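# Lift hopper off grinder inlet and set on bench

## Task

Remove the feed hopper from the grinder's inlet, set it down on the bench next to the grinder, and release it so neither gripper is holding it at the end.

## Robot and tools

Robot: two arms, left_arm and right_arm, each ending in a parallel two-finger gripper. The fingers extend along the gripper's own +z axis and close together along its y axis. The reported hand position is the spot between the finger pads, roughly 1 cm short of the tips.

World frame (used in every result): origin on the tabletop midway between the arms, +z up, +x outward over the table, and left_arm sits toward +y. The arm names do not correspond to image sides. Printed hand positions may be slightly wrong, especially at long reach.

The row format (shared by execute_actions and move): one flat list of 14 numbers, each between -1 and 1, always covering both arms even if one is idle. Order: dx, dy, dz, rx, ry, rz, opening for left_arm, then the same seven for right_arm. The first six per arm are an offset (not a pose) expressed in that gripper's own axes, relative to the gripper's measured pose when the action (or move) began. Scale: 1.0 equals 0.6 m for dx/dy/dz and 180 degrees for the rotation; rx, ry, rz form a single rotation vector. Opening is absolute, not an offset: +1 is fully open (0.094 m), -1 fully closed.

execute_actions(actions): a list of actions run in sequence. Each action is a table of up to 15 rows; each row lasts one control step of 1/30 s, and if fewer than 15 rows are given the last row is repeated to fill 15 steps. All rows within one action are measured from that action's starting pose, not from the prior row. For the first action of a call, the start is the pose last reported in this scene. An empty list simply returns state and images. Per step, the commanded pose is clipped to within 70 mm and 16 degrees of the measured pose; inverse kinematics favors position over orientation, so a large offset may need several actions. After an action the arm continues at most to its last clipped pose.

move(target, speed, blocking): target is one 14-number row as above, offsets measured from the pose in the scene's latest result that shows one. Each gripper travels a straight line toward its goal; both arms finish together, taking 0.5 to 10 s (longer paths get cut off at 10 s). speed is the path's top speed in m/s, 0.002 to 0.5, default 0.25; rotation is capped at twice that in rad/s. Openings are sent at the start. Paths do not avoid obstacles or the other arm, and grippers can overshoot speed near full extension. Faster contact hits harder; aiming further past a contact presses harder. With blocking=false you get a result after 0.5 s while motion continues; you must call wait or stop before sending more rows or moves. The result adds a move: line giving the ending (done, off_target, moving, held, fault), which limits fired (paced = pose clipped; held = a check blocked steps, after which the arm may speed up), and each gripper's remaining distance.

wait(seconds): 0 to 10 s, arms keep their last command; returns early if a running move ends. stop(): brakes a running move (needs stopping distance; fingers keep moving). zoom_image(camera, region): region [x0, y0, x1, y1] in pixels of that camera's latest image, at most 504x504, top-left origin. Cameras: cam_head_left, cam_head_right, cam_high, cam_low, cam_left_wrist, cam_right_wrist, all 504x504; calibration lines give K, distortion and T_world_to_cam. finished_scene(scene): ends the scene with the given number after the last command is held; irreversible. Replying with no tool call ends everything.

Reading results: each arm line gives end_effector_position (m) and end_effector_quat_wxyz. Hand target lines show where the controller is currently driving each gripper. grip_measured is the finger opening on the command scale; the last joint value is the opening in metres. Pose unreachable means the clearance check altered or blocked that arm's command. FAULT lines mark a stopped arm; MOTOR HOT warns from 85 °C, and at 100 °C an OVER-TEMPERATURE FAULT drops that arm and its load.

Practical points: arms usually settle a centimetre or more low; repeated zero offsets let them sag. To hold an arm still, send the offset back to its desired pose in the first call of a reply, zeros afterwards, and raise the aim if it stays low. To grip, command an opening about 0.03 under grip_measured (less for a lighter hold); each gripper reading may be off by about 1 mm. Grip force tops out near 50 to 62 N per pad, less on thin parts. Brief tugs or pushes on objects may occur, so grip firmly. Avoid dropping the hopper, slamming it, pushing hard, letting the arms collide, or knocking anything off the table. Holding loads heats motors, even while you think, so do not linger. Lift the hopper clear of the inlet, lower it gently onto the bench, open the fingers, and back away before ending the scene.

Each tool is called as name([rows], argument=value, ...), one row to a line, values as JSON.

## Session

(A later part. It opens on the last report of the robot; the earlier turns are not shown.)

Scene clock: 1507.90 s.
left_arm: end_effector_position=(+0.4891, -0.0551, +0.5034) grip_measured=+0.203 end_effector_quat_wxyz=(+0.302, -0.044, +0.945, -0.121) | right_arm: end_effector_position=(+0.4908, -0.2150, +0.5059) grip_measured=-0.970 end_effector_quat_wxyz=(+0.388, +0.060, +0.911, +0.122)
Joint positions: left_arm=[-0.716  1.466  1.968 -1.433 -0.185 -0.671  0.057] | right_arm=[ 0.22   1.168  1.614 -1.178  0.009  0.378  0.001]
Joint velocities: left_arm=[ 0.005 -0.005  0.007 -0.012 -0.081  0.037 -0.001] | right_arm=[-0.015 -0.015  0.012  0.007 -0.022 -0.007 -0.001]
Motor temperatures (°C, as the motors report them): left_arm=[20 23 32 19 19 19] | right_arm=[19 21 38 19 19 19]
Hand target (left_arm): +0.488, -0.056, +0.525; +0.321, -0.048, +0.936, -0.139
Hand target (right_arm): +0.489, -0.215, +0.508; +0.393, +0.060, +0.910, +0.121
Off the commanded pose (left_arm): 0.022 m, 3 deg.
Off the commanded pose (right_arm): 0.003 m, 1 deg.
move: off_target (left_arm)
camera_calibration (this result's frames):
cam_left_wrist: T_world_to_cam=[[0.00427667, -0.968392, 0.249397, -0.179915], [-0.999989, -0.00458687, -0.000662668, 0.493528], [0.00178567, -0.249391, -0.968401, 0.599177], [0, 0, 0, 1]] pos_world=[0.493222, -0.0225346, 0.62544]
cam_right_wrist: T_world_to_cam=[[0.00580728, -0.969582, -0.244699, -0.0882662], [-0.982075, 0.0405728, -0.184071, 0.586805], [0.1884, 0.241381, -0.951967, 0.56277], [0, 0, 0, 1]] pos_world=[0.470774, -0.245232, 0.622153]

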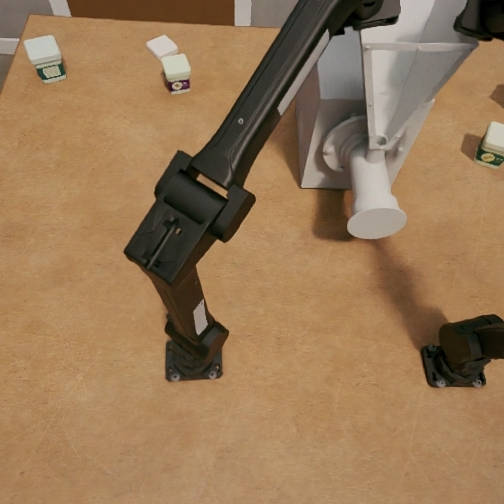

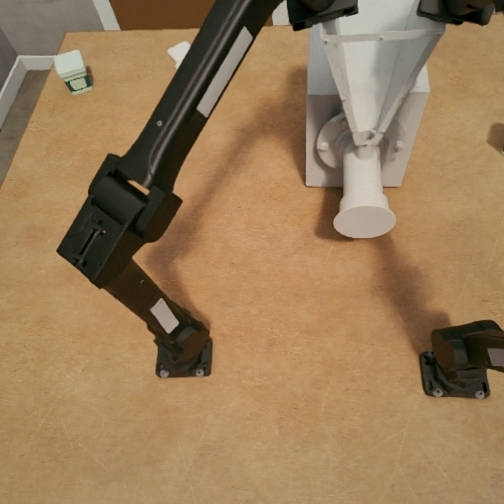

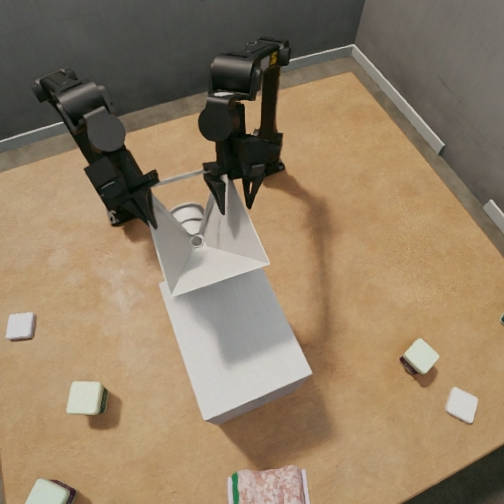

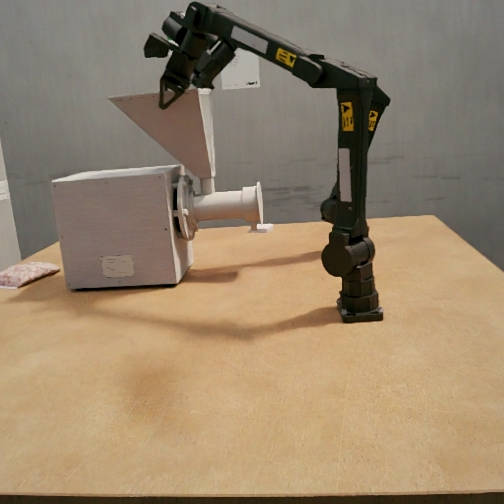

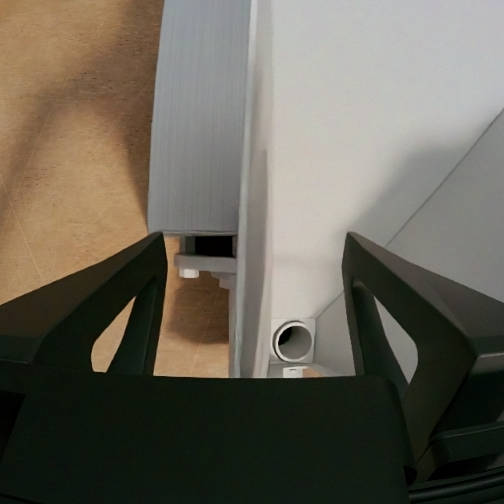

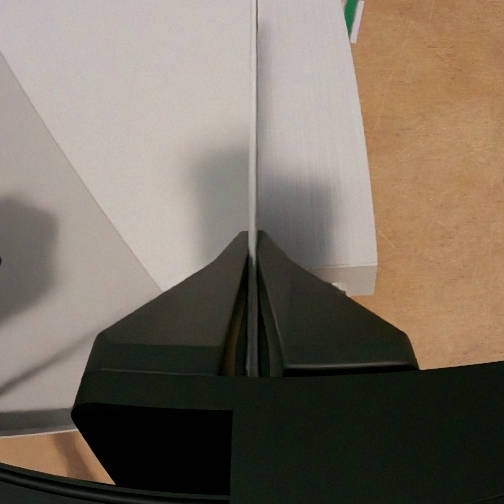

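execute_actions([
  [[-0.0185,-0.0108,-0.0292,0.0113,-0.0129,-0.0047,-1,0.0,0.0,-0.005,0,-0.003,0,-1]],
])

wait(seconds=1.5)

Scene clock: 1517.60 s.
left_arm: end_effector_position=(+0.4890, -0.0595, +0.5053) grip_measured=-0.966 end_effector_quat_wxyz=(+0.301, -0.044, +0.943, -0.135) | right_arm: end_effector_position=(+0.4913, -0.2205, +0.5038) grip_measured=-0.970 end_effector_quat_wxyz=(+0.387, +0.067, +0.912, +0.119)
Joint positions: left_arm=[-0.716  1.464  1.968 -1.421 -0.163 -0.676  0.002] | right_arm=[ 0.209  1.167  1.61  -1.181  0.011  0.381  0.001]
Joint velocities: left_arm=[-0.015 -0.015 -0.022 -0.002 -0.022 -0.022 -0.   ] | right_arm=[-0.015 -0.005  0.017 -0.002 -0.095  0.007 -0.001]
Motor temperatures (°C, as the motors report them): left_arm=[20 24 31 19 19 19] | right_arm=[19 21 38 19 19 19]
Hand target (left_arm): +0.487, -0.056, +0.525; +0.321, -0.048, +0.936, -0.140
Hand target (right_arm): +0.489, -0.216, +0.508; +0.393, +0.060, +0.910, +0.121
Off the commanded pose (left_arm): 0.020 m, 3 deg.
Off the commanded pose (right_arm): 0.007 m, 1 deg.
camera_calibration (this result's frames):
cam_left_wrist: T_world_to_cam=[[-0.00426555, -0.961601, 0.274419, -0.192703], [-0.99999, 0.00439544, -0.000141596, 0.493625], [-0.00107003, -0.274417, -0.96161, 0.596447], [0, 0, 0, 1]] pos_world=[0.493436, -0.0237974, 0.6265]
cam_right_wrist: T_world_to_cam=[[-0.0101217, -0.969497, -0.244896, -0.0861663], [-0.982355, 0.0553804, -0.178639, 0.587807], [0.186753, 0.238766, -0.95295, 0.562706], [0, 0, 0, 1]] pos_world=[0.471476, -0.250446, 0.620135]

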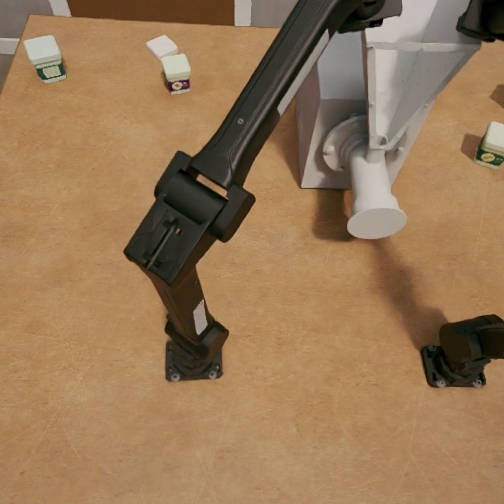

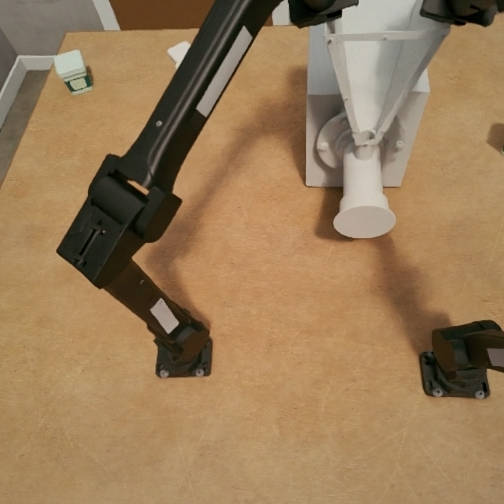

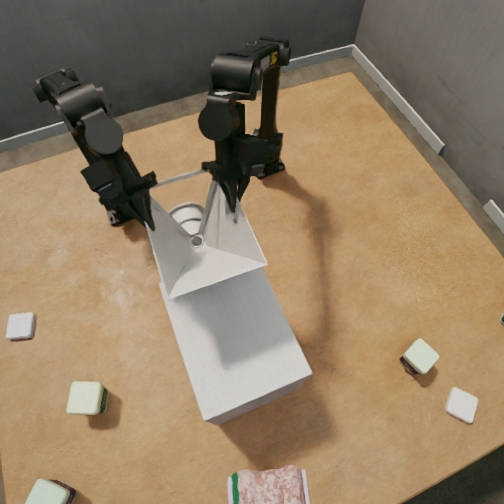

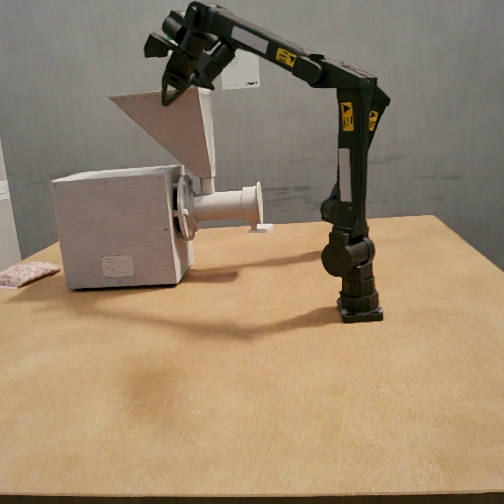

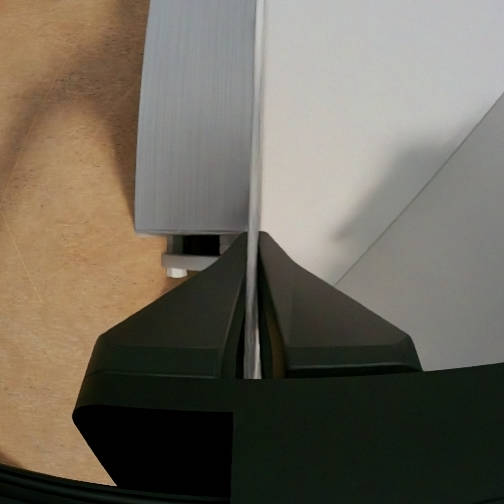

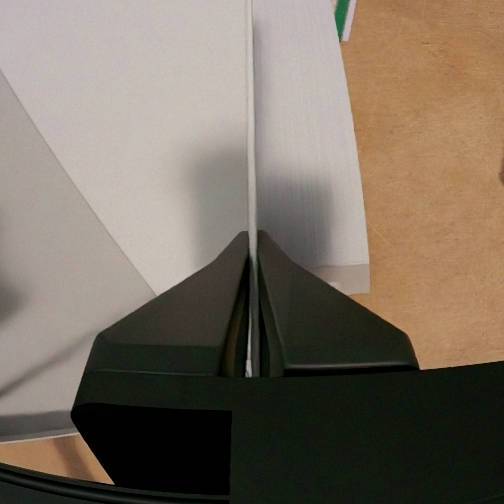

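Scene clock: 1519.10 s.
left_arm: end_effector_position=(+0.4890, -0.0595, +0.5053) grip_measured=-0.966 end_effector_quat_wxyz=(+0.301, -0.044, +0.943, -0.135) | right_arm: end_effector_position=(+0.4913, -0.2205, +0.5038) grip_measured=-0.970 end_effector_quat_wxyz=(+0.387, +0.067, +0.912, +0.119)
Joint positions: left_arm=[-0.716  1.464  1.968 -1.421 -0.163 -0.676  0.002] | right_arm=[ 0.209  1.167  1.61  -1.181  0.011  0.381  0.001]
Joint velocities: left_arm=[-0.005  0.005 -0.007 -0.017 -0.051  0.037 -0.   ] | right_arm=[-0.015  0.005  0.002  0.017  0.037  0.037  0.001]
Motor temperatures (°C, as the motors report them): left_arm=[20 24 31 19 19 19] | right_arm=[19 21 38 19 19 19]
Hand target (left_arm): +0.487, -0.056, +0.525; +0.321, -0.048, +0.936, -0.140
Hand target (right_arm): +0.489, -0.216, +0.508; +0.393, +0.060, +0.910, +0.121
Off the commanded pose (left_arm): 0.020 m, 3 deg.
Off the commanded pose (right_arm): 0.007 m, 1 deg.
wait: 1.50 s; at rest by 0.17 s
camera_calibration (this result's frames):
cam_left_wrist: T_world_to_cam=[[-0.00426555, -0.961601, 0.274419, -0.192703], [-0.99999, 0.00439544, -0.000141596, 0.493625], [-0.00107003, -0.274417, -0.96161, 0.596447], [0, 0, 0, 1]] pos_world=[0.493436, -0.0237974, 0.6265]
cam_right_wrist: T_world_to_cam=[[-0.0101217, -0.969497, -0.244896, -0.0861663], [-0.982355, 0.0553804, -0.178639, 0.587807], [0.186753, 0.238766, -0.95295, 0.562706], [0, 0, 0, 1]] pos_world=[0.471476, -0.250446, 0.620135]

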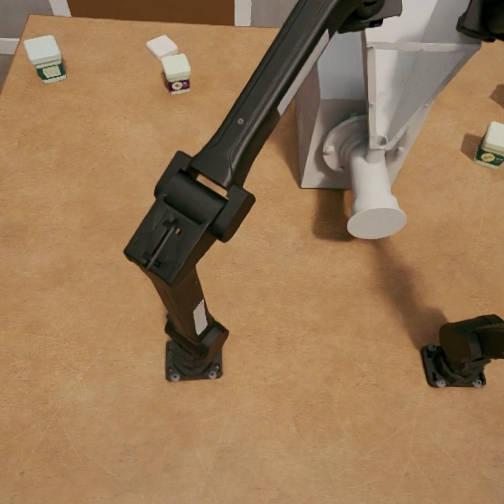

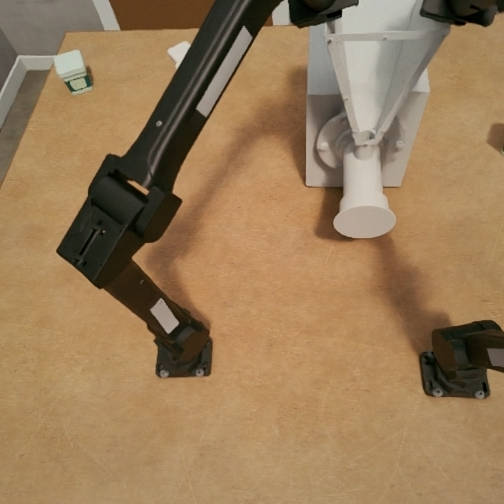

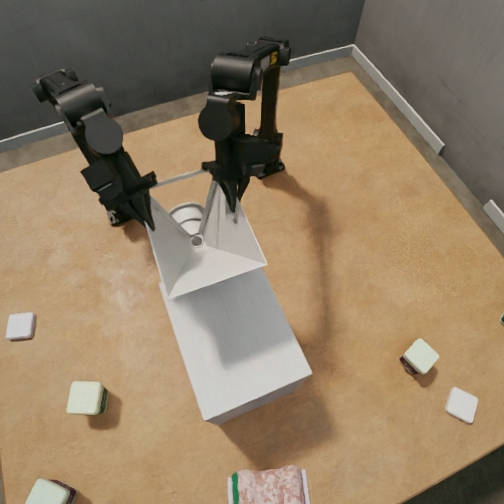

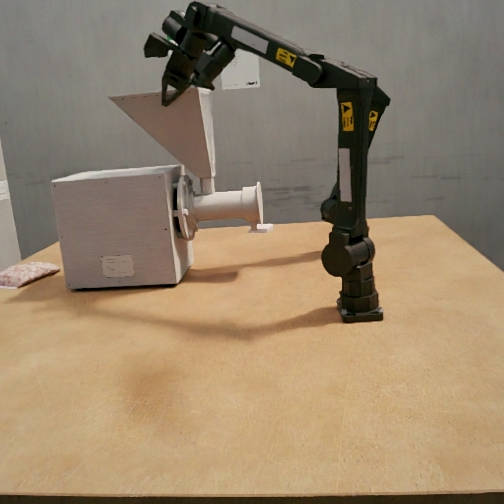

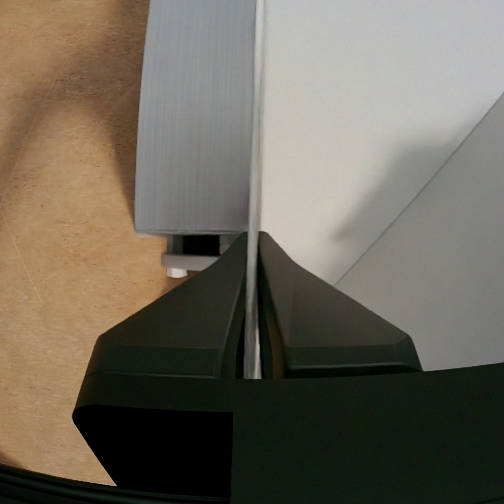

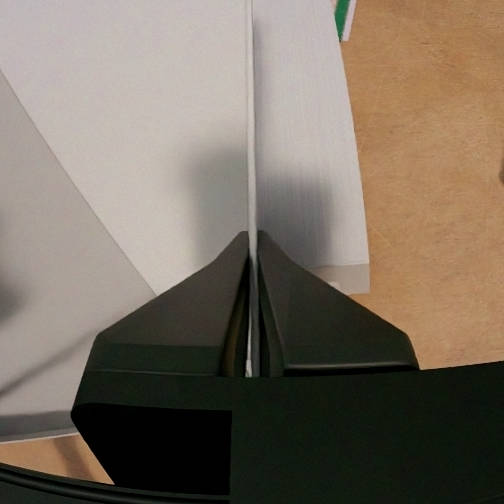

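move(target=[-0.0556,-0.0281,-0.0782,0.004,-0.013,-0.003,-1,-0.069,0.0269,-0.0672,0,-0.012,0,-1], speed=0.03)

Scene clock: 1529.13 s.
left_arm: end_effector_position=(+0.4952, -0.0634, +0.5065) grip_measured=-0.955 end_effector_quat_wxyz=(+0.276, -0.037, +0.954, -0.114) | right_arm: end_effector_position=(+0.4972, -0.2253, +0.5022) grip_measured=-0.955 end_effector_quat_wxyz=(+0.356, +0.068, +0.926, +0.102)
Joint positions: left_arm=[-0.713  1.539  2.084 -1.528 -0.159 -0.666  0.002] | right_arm=[ 0.197  1.222  1.686 -1.276  0.015  0.369  0.002]
Joint velocities: left_arm=[-0.005 -0.005  0.007 -0.007  0.022 -0.022 -0.   ] | right_arm=[-0.005 -0.015  0.002 -0.002 -0.022 -0.022  0.   ]
Motor temperatures (°C, as the motors report them): left_arm=[20 24 31 19 20 19] | right_arm=[19 21 39 19 19 19]
Hand target (left_arm): +0.485, -0.057, +0.562; +0.320, -0.049, +0.935, -0.143
Hand target (right_arm): +0.486, -0.222, +0.561; +0.405, +0.069, +0.904, +0.119
Off the commanded pose (left_arm): 0.059 m, 6 deg.
Off the commanded pose (right_arm): 0.062 m, 6 deg.
move: off_target (left_arm, right_arm)
camera_calibration (this result's frames):
cam_left_wrist: T_world_to_cam=[[0.00141749, -0.972498, 0.232906, -0.179168], [-0.998532, 0.011236, 0.0529931, 0.472709], [-0.0541527, -0.232639, -0.971054, 0.630246], [0, 0, 0, 1]] pos_world=[0.506398, -0.0329326, 0.628683]
cam_right_wrist: T_world_to_cam=[[-0.0314638, -0.975906, -0.21591, -0.0965961], [-0.992138, 0.056673, -0.11158, 0.565031], [0.121128, 0.210701, -0.970017, 0.596136], [0, 0, 0, 1]] pos_world=[0.485341, -0.251897, 0.620452]

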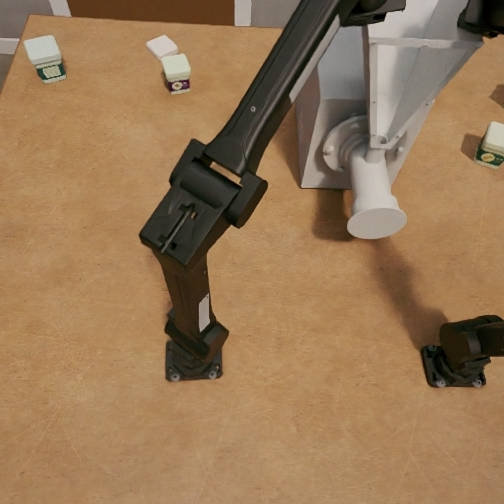

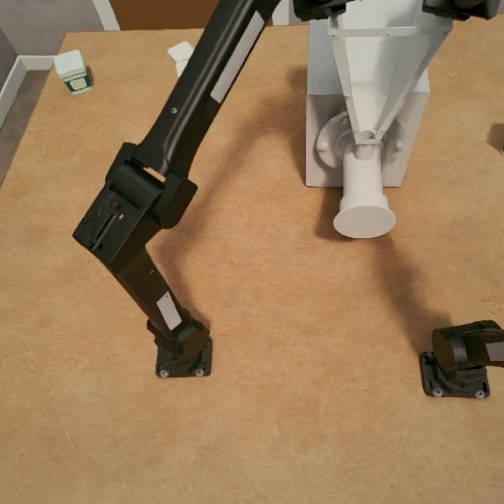

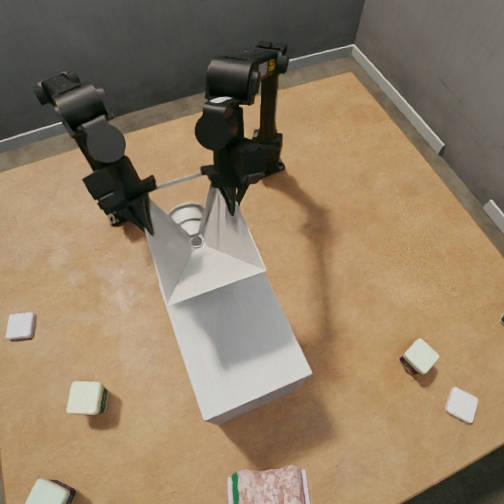

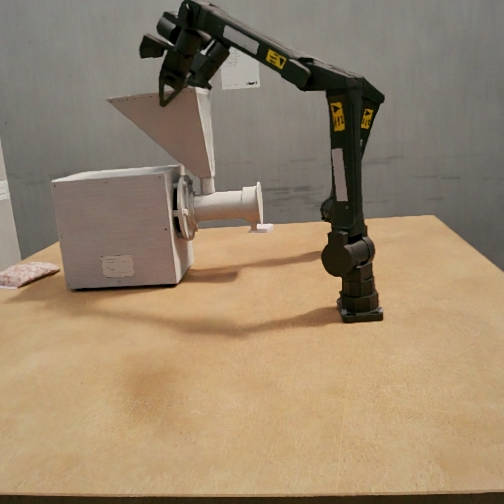

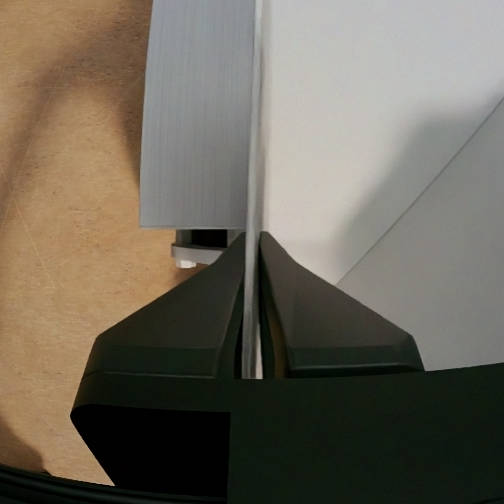

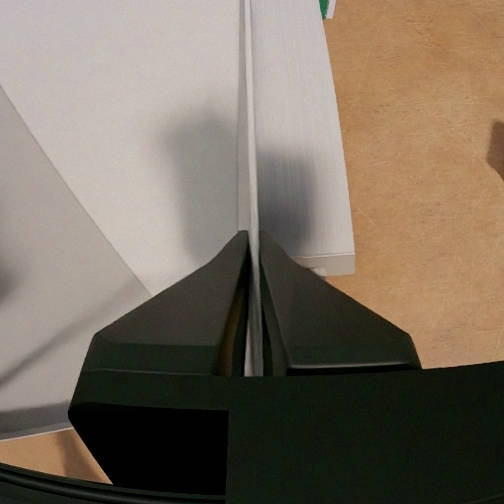

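execute_actions(actions=[])

Scene clock: 1545.80 s.
left_arm: end_effector_position=(+0.4953, -0.0634, +0.5063) grip_measured=-0.955 end_effector_quat_wxyz=(+0.276, -0.037, +0.954, -0.114) | right_arm: end_effector_position=(+0.4971, -0.2253, +0.5021) grip_measured=-0.955 end_effector_quat_wxyz=(+0.356, +0.068, +0.926, +0.102)
Joint positions: left_arm=[-0.713  1.539  2.084 -1.529 -0.159 -0.666  0.002] | right_arm=[ 0.197  1.222  1.686 -1.276  0.015  0.369  0.002]
Joint velocities: left_arm=[ 0.005 -0.005  0.007 -0.002 -0.022 -0.022 -0.001] | right_arm=[-0.005 -0.005  0.007 -0.007  0.007 -0.022 -0.001]
Motor temperatures (°C, as the motors report them): left_arm=[20 24 35 19 20 19] | right_arm=[19 22 45 19 19 19]
Hand target (left_arm): +0.485, -0.057, +0.562; +0.320, -0.049, +0.935, -0.143
Hand target (right_arm): +0.486, -0.222, +0.561; +0.404, +0.069, +0.904, +0.119
Off the commanded pose (left_arm): 0.060 m, 6 deg.
Off the commanded pose (right_arm): 0.062 m, 6 deg.
camera_calibration (this result's frames):
cam_left_wrist: T_world_to_cam=[[0.00156029, -0.972604, 0.232464, -0.179002], [-0.998499, 0.0112118, 0.053611, 0.472445], [-0.0547486, -0.232199, -0.971126, 0.630358], [0, 0, 0, 1]] pos_world=[0.506526, -0.0330271, 0.628441]
cam_right_wrist: T_world_to_cam=[[-0.031544, -0.975925, -0.215814, -0.0966397], [-0.99218, 0.0566634, -0.111216, 0.564795], [0.120767, 0.210618, -0.97008, 0.596276], [0, 0, 0, 1]] pos_world=[0.485319, -0.251903, 0.620394]

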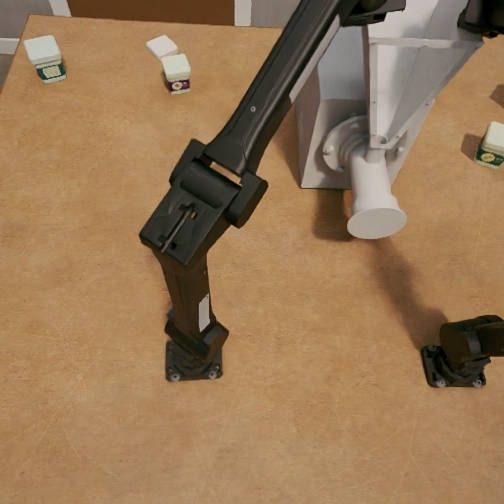

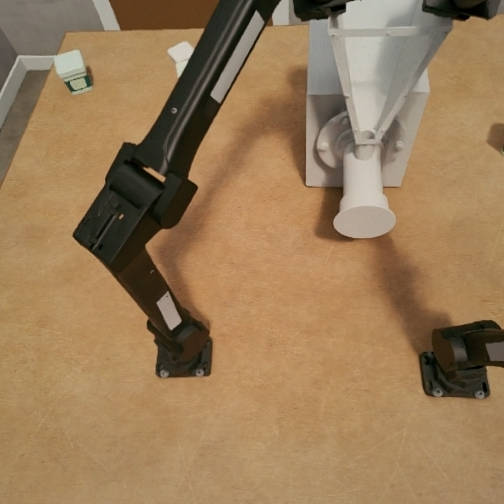

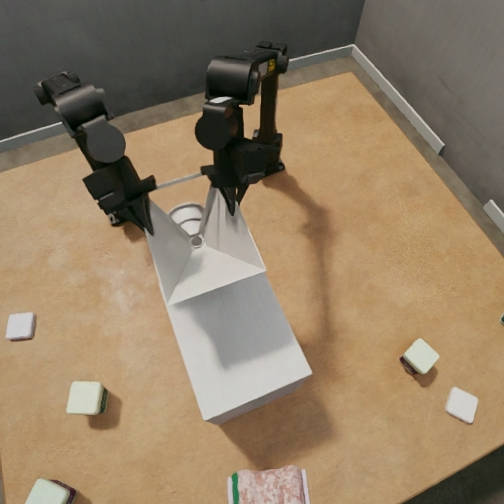

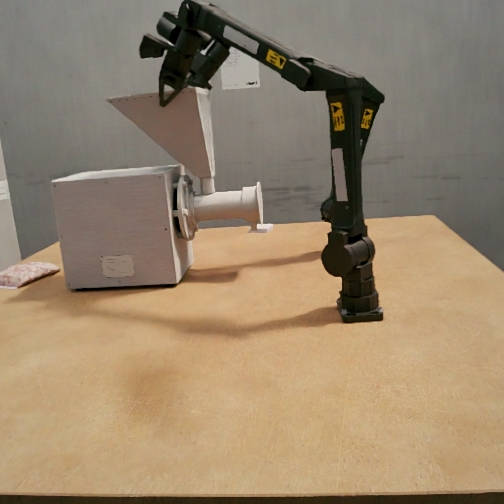

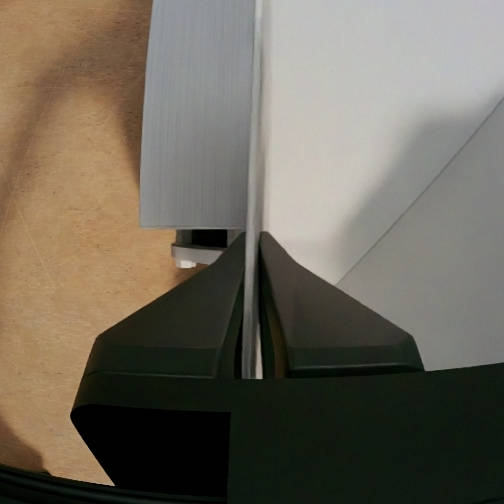

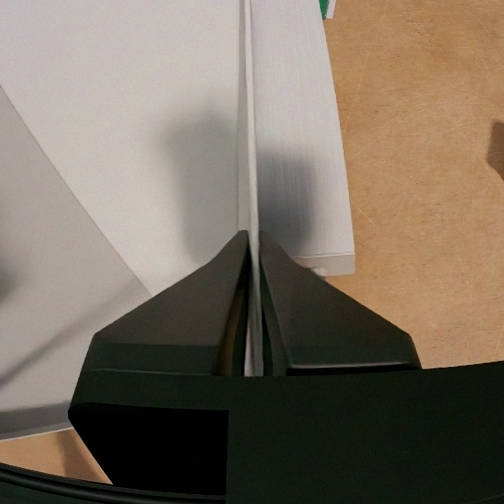

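zoom_image(camera="cam_low", region=[200, 30, 290, 100])

zoom_image(camera="cam_low", region=[40, 150, 290, 300])

Region (200, 30, 290, 100) of cam_low's 504x504 image, scaled by 5.600, with more detail than that image has.

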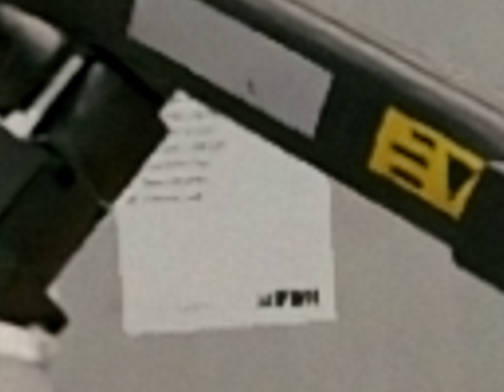

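Region (40, 150, 290, 300) of cam_low's 504x504 image, scaled by 2.016, with more detail than that image has; it fills the top 302 rows of this view, and the rest is white.

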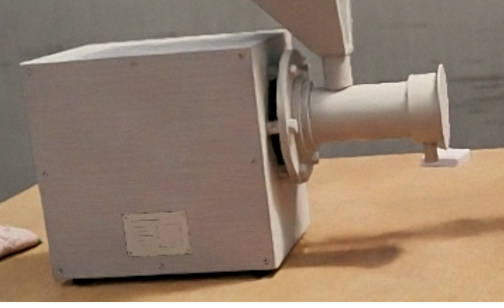

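move(target=[-0.0030, 0.01165, -0.0421, -0.0247, -0.01136, -0.0393, -1, -0.0323, 0.0284, -0.00785, -0.0308, 0.01133, -0.0346, -1], speed=0.03)

Scene clock: 1586.07 s.
left_arm: end_effector_position=(+0.4895, -0.0550, +0.5037) grip_measured=-0.933 end_effector_quat_wxyz=(+0.276, -0.075, +0.954, -0.088) | right_arm: end_effector_position=(+0.5046, -0.2179, +0.5012) grip_measured=-0.965 end_effector_quat_wxyz=(+0.332, +0.025, +0.934, +0.132)
Joint positions: left_arm=[-0.73   1.538  2.085 -1.57  -0.229 -0.744  0.003] | right_arm=[ 0.167  1.265  1.734 -1.316 -0.102  0.291  0.002]
Joint velocities: left_arm=[ 0.005 -0.015 -0.002  0.022  0.037 -0.051 -0.001] | right_arm=[-0.015 -0.034 -0.022 -0.002 -0.037 -0.037 -0.001]
Motor temperatures (°C, as the motors report them): left_arm=[20 24 37 19 21 19] | right_arm=[19 22 48 19 19 19]
Hand target (left_arm): +0.483, -0.051, +0.526; +0.286, -0.107, +0.947, -0.096
Hand target (right_arm): +0.508, -0.214, +0.522; +0.349, -0.001, +0.928, +0.129
Off the commanded pose (left_arm): 0.024 m, 4 deg.
Off the commanded pose (right_arm): 0.022 m, 4 deg.
move: off_target (left_arm, right_arm)
camera_calibration (this result's frames):
cam_left_wrist: T_world_to_cam=[[0.0875338, -0.975053, 0.203986, -0.198145], [-0.995165, -0.0764342, 0.0616865, 0.456181], [-0.0445561, -0.2084, -0.977028, 0.628827], [0, 0, 0, 1]] pos_world=[0.499337, -0.0272868, 0.62666]
cam_right_wrist: T_world_to_cam=[[0.0631892, -0.968249, -0.24187, -0.122392], [-0.996194, -0.0466132, -0.0736575, 0.532379], [0.0600445, 0.245604, -0.967509, 0.629865], [0, 0, 0, 1]] pos_world=[0.500267, -0.248388, 0.61901]

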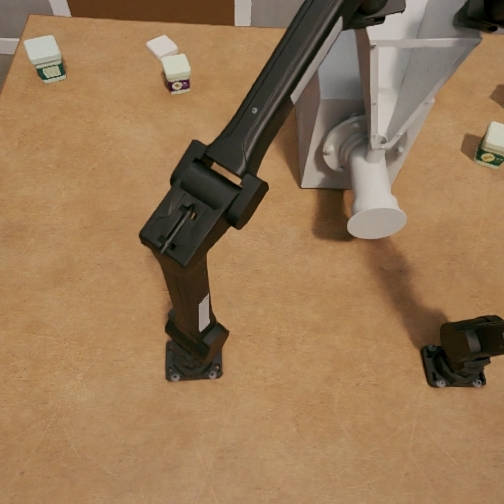

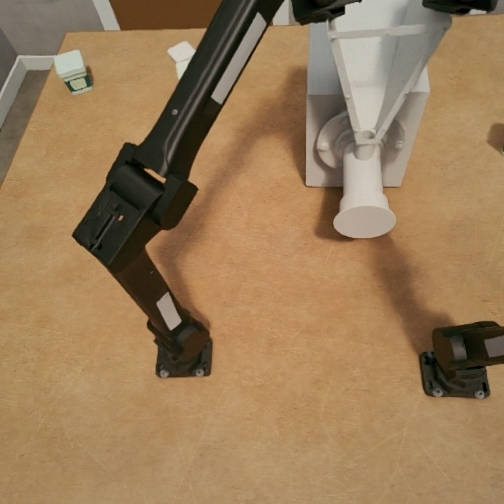

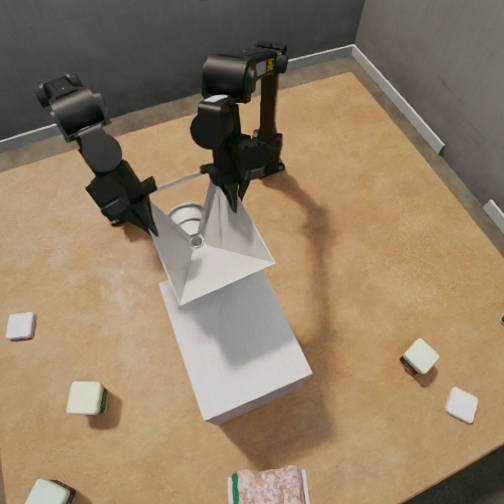

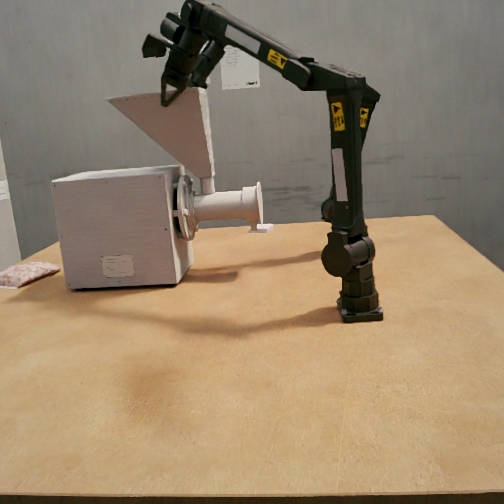

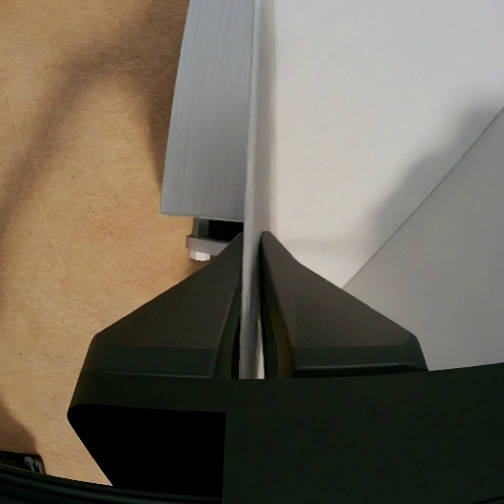

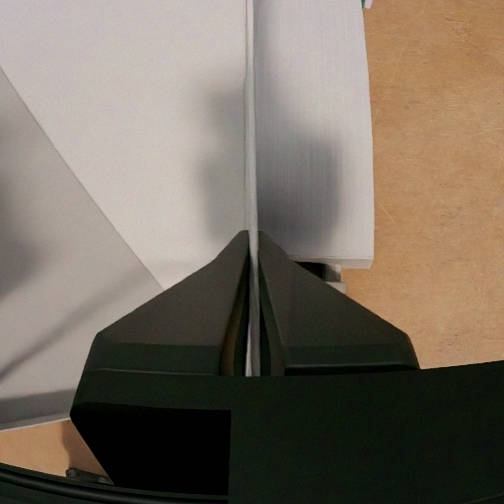

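move(target=[0.00235, 0.0221, -0.04705, -0.0409, -0.0167, -0.0662, -1, -0.0341, 0.0439, -0.0012, -0.0488, 0.0209, -0.0594, -1], speed=0.03)

Scene clock: 1621.77 s.
left_arm: end_effector_position=(+0.4718, -0.0413, +0.5036) grip_measured=-0.919 end_effector_quat_wxyz=(+0.276, -0.168, +0.945, -0.050) | right_arm: end_effector_position=(+0.5191, -0.2014, +0.5013) grip_measured=-0.968 end_effector_quat_wxyz=(+0.299, -0.070, +0.936, +0.173)
Joint positions: left_arm=[-0.768  1.538  2.1   -1.674 -0.35  -0.96   0.004] | right_arm=[ 0.134  1.353  1.831 -1.39  -0.276  0.111  0.002]
Joint velocities: left_arm=[ 0.005 -0.024  0.002 -0.012  0.022 -0.007  0.   ] | right_arm=[-0.015 -0.005  0.007 -0.007  0.022  0.007 -0.001]
Motor temperatures (°C, as the motors report them): left_arm=[20 24 34 19 22 19] | right_arm=[19 22 45 19 19 19]
Hand target (left_arm): +0.471, -0.038, +0.523; +0.289, -0.192, +0.936, -0.057
Hand target (right_arm): +0.518, -0.196, +0.521; +0.314, -0.091, +0.929, +0.173
Off the commanded pose (left_arm): 0.020 m, 3 deg.
Off the commanded pose (right_arm): 0.021 m, 3 deg.
joint sent to its limit (left arm) — the command would take joint 4 (wrist pitch) past its lower limit, so that joint was sent only as far as its limit.
move: off_target (left_arm, right_arm)
camera_calibration (this result's frames):
cam_left_wrist: T_world_to_cam=[[0.283249, -0.941859, 0.180756, -0.262421], [-0.958814, -0.273958, 0.0749813, 0.407594], [-0.0211024, -0.194549, -0.980666, 0.622093], [0, 0, 0, 1]] pos_world=[0.478265, -0.0144721, 0.626938]
cam_right_wrist: T_world_to_cam=[[0.258506, -0.929965, -0.26142, -0.191224], [-0.965607, -0.256568, -0.0421389, 0.473633], [-0.0278842, 0.263322, -0.964305, 0.67261], [0, 0, 0, 1]] pos_world=[0.525531, -0.233426, 0.61857]

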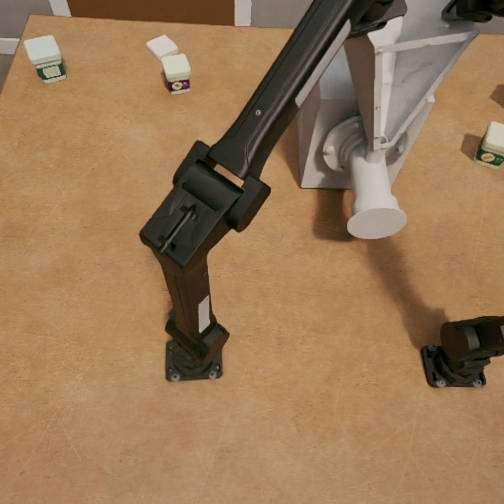

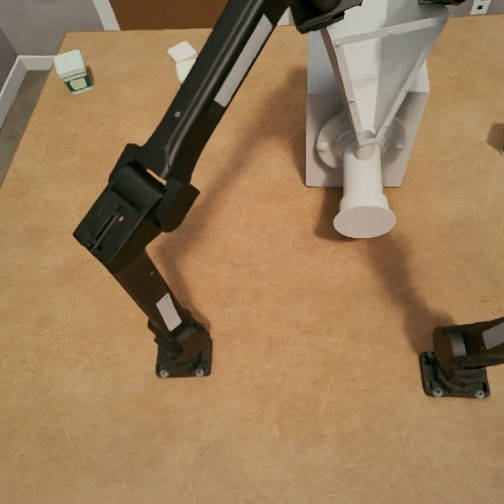

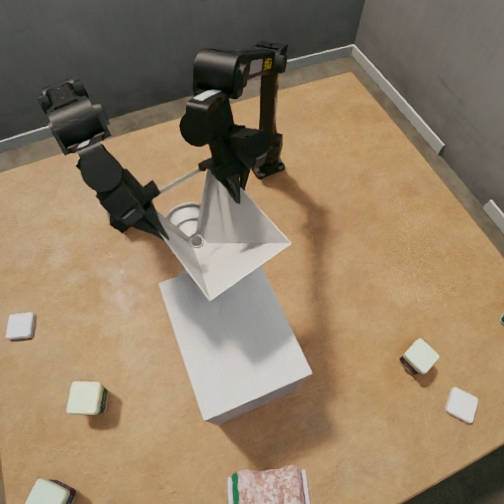

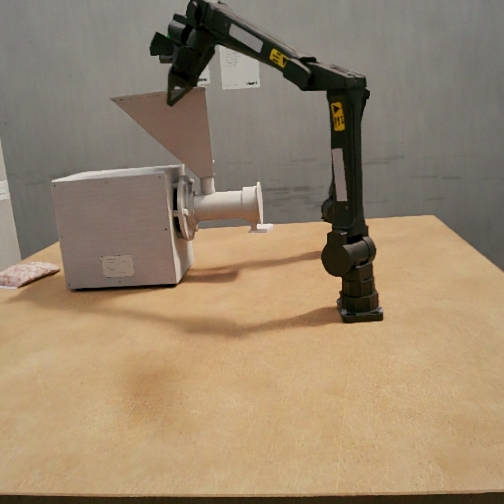

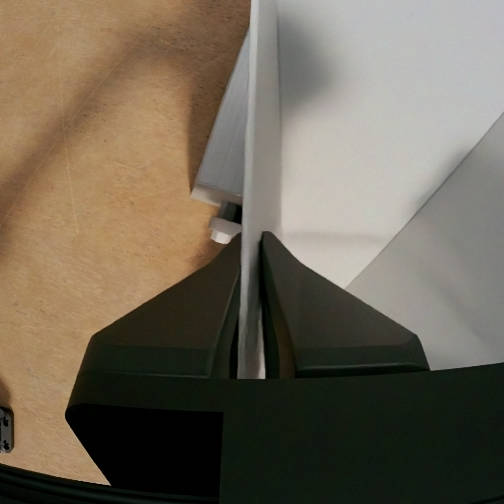

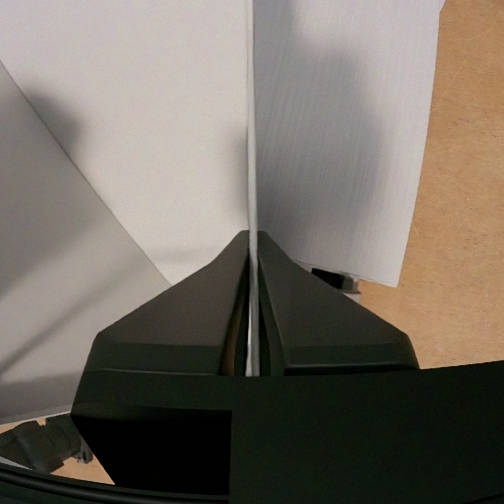

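move(target=[-0.0421, -0.0156, -0.0702, 0, -0.04, 0, -1, -0.0487, 0.0235, -0.0635, 0, -0.02, 0, -1], speed=0.04)

Scene clock: 1681.73 s.
left_arm: end_effector_position=(+0.4705, -0.0426, +0.5062) grip_measured=-0.895 end_effector_quat_wxyz=(+0.289, -0.161, +0.943, -0.024) | right_arm: end_effector_position=(+0.5187, -0.2034, +0.5017) grip_measured=-0.966 end_effector_quat_wxyz=(+0.285, -0.069, +0.941, +0.171)
Joint positions: left_arm=[-0.791  1.556  2.125 -1.705 -0.41  -0.959  0.005] | right_arm=[ 0.13   1.373  1.865 -1.436 -0.278  0.104  0.002]
Joint velocities: left_arm=[-0.015 -0.005 -0.007 -0.002 -0.007  0.037 -0.   ] | right_arm=[-0.005 -0.015  0.012 -0.002 -0.037 -0.007 -0.001]
Motor temperatures (°C, as the motors report them): left_arm=[20 24 35 19 23 19] | right_arm=[19 22 45 19 19 19]
Hand target (left_arm): +0.468, -0.039, +0.551; +0.337, -0.170, +0.925, -0.044
Hand target (right_arm): +0.515, -0.202, +0.549; +0.329, -0.065, +0.925, +0.176
Off the commanded pose (left_arm): 0.047 m, 6 deg.
Off the commanded pose (right_arm): 0.050 m, 5 deg.
joint sent to its limit (left arm) — the command would take joint 4 (wrist pitch) past its lower limit, so that joint was sent only as far as its limit.
move: off_target (left_arm, right_arm)
camera_calibration (this result's frames):
cam_left_wrist: T_world_to_cam=[[0.283487, -0.949821, 0.132194, -0.239642], [-0.958969, -0.280245, 0.0429139, 0.421901], [-0.00371401, -0.138935, -0.990295, 0.623467], [0, 0, 0, 1]] pos_world=[0.474841, -0.0227605, 0.63099]
cam_right_wrist: T_world_to_cam=[[0.252442, -0.931418, -0.262172, -0.189672], [-0.965928, -0.258555, -0.0115112, 0.457216], [-0.0570643, 0.256145, -0.964952, 0.687553], [0, 0, 0, 1]] pos_world=[0.528754, -0.234562, 0.618992]

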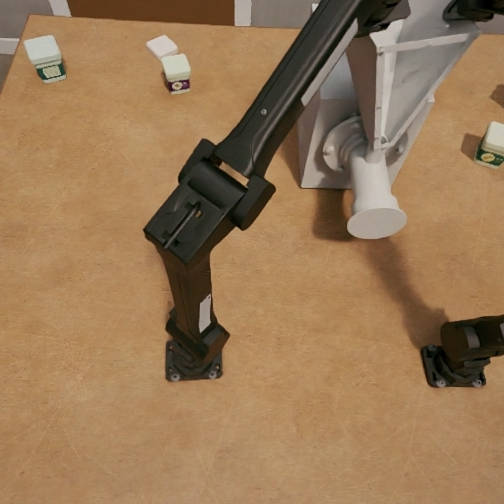

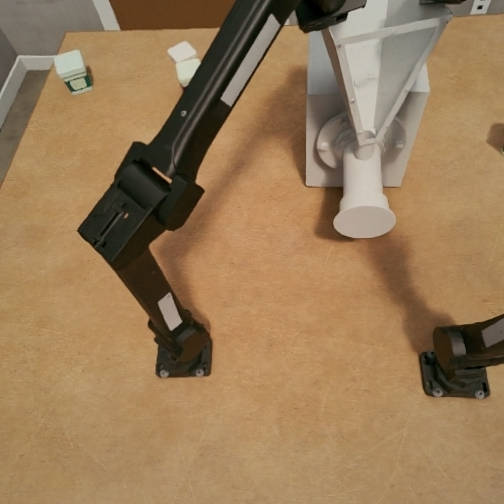

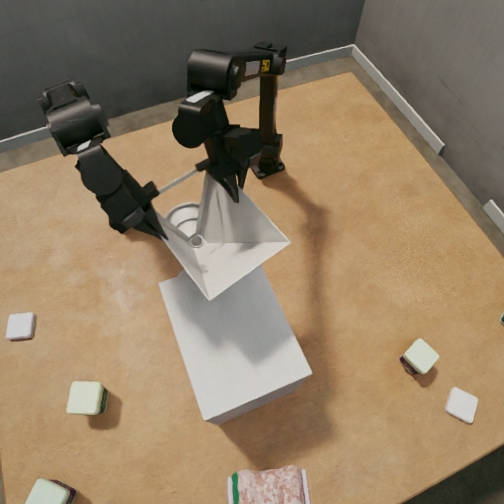

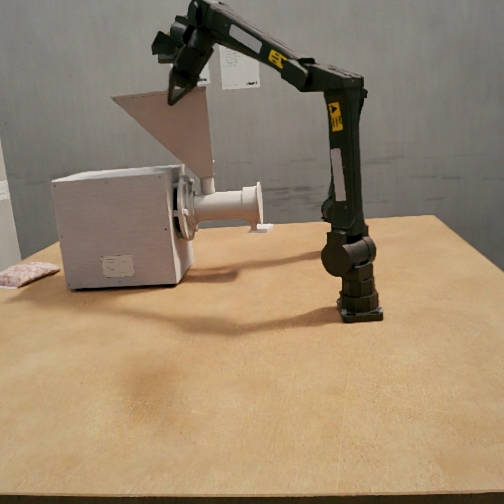

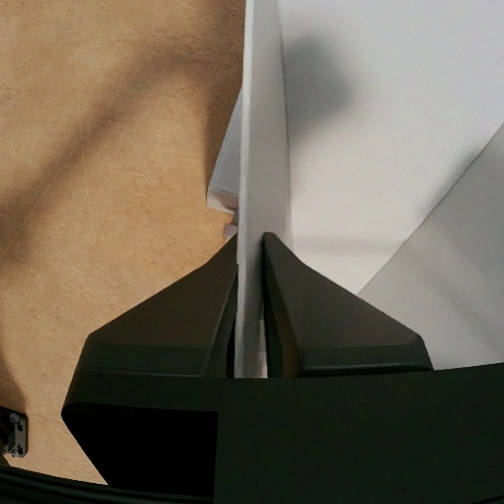

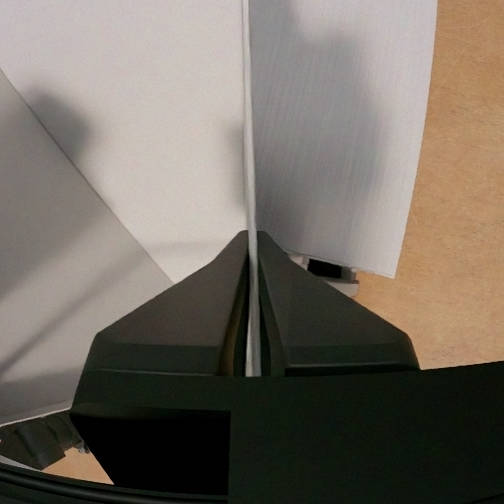

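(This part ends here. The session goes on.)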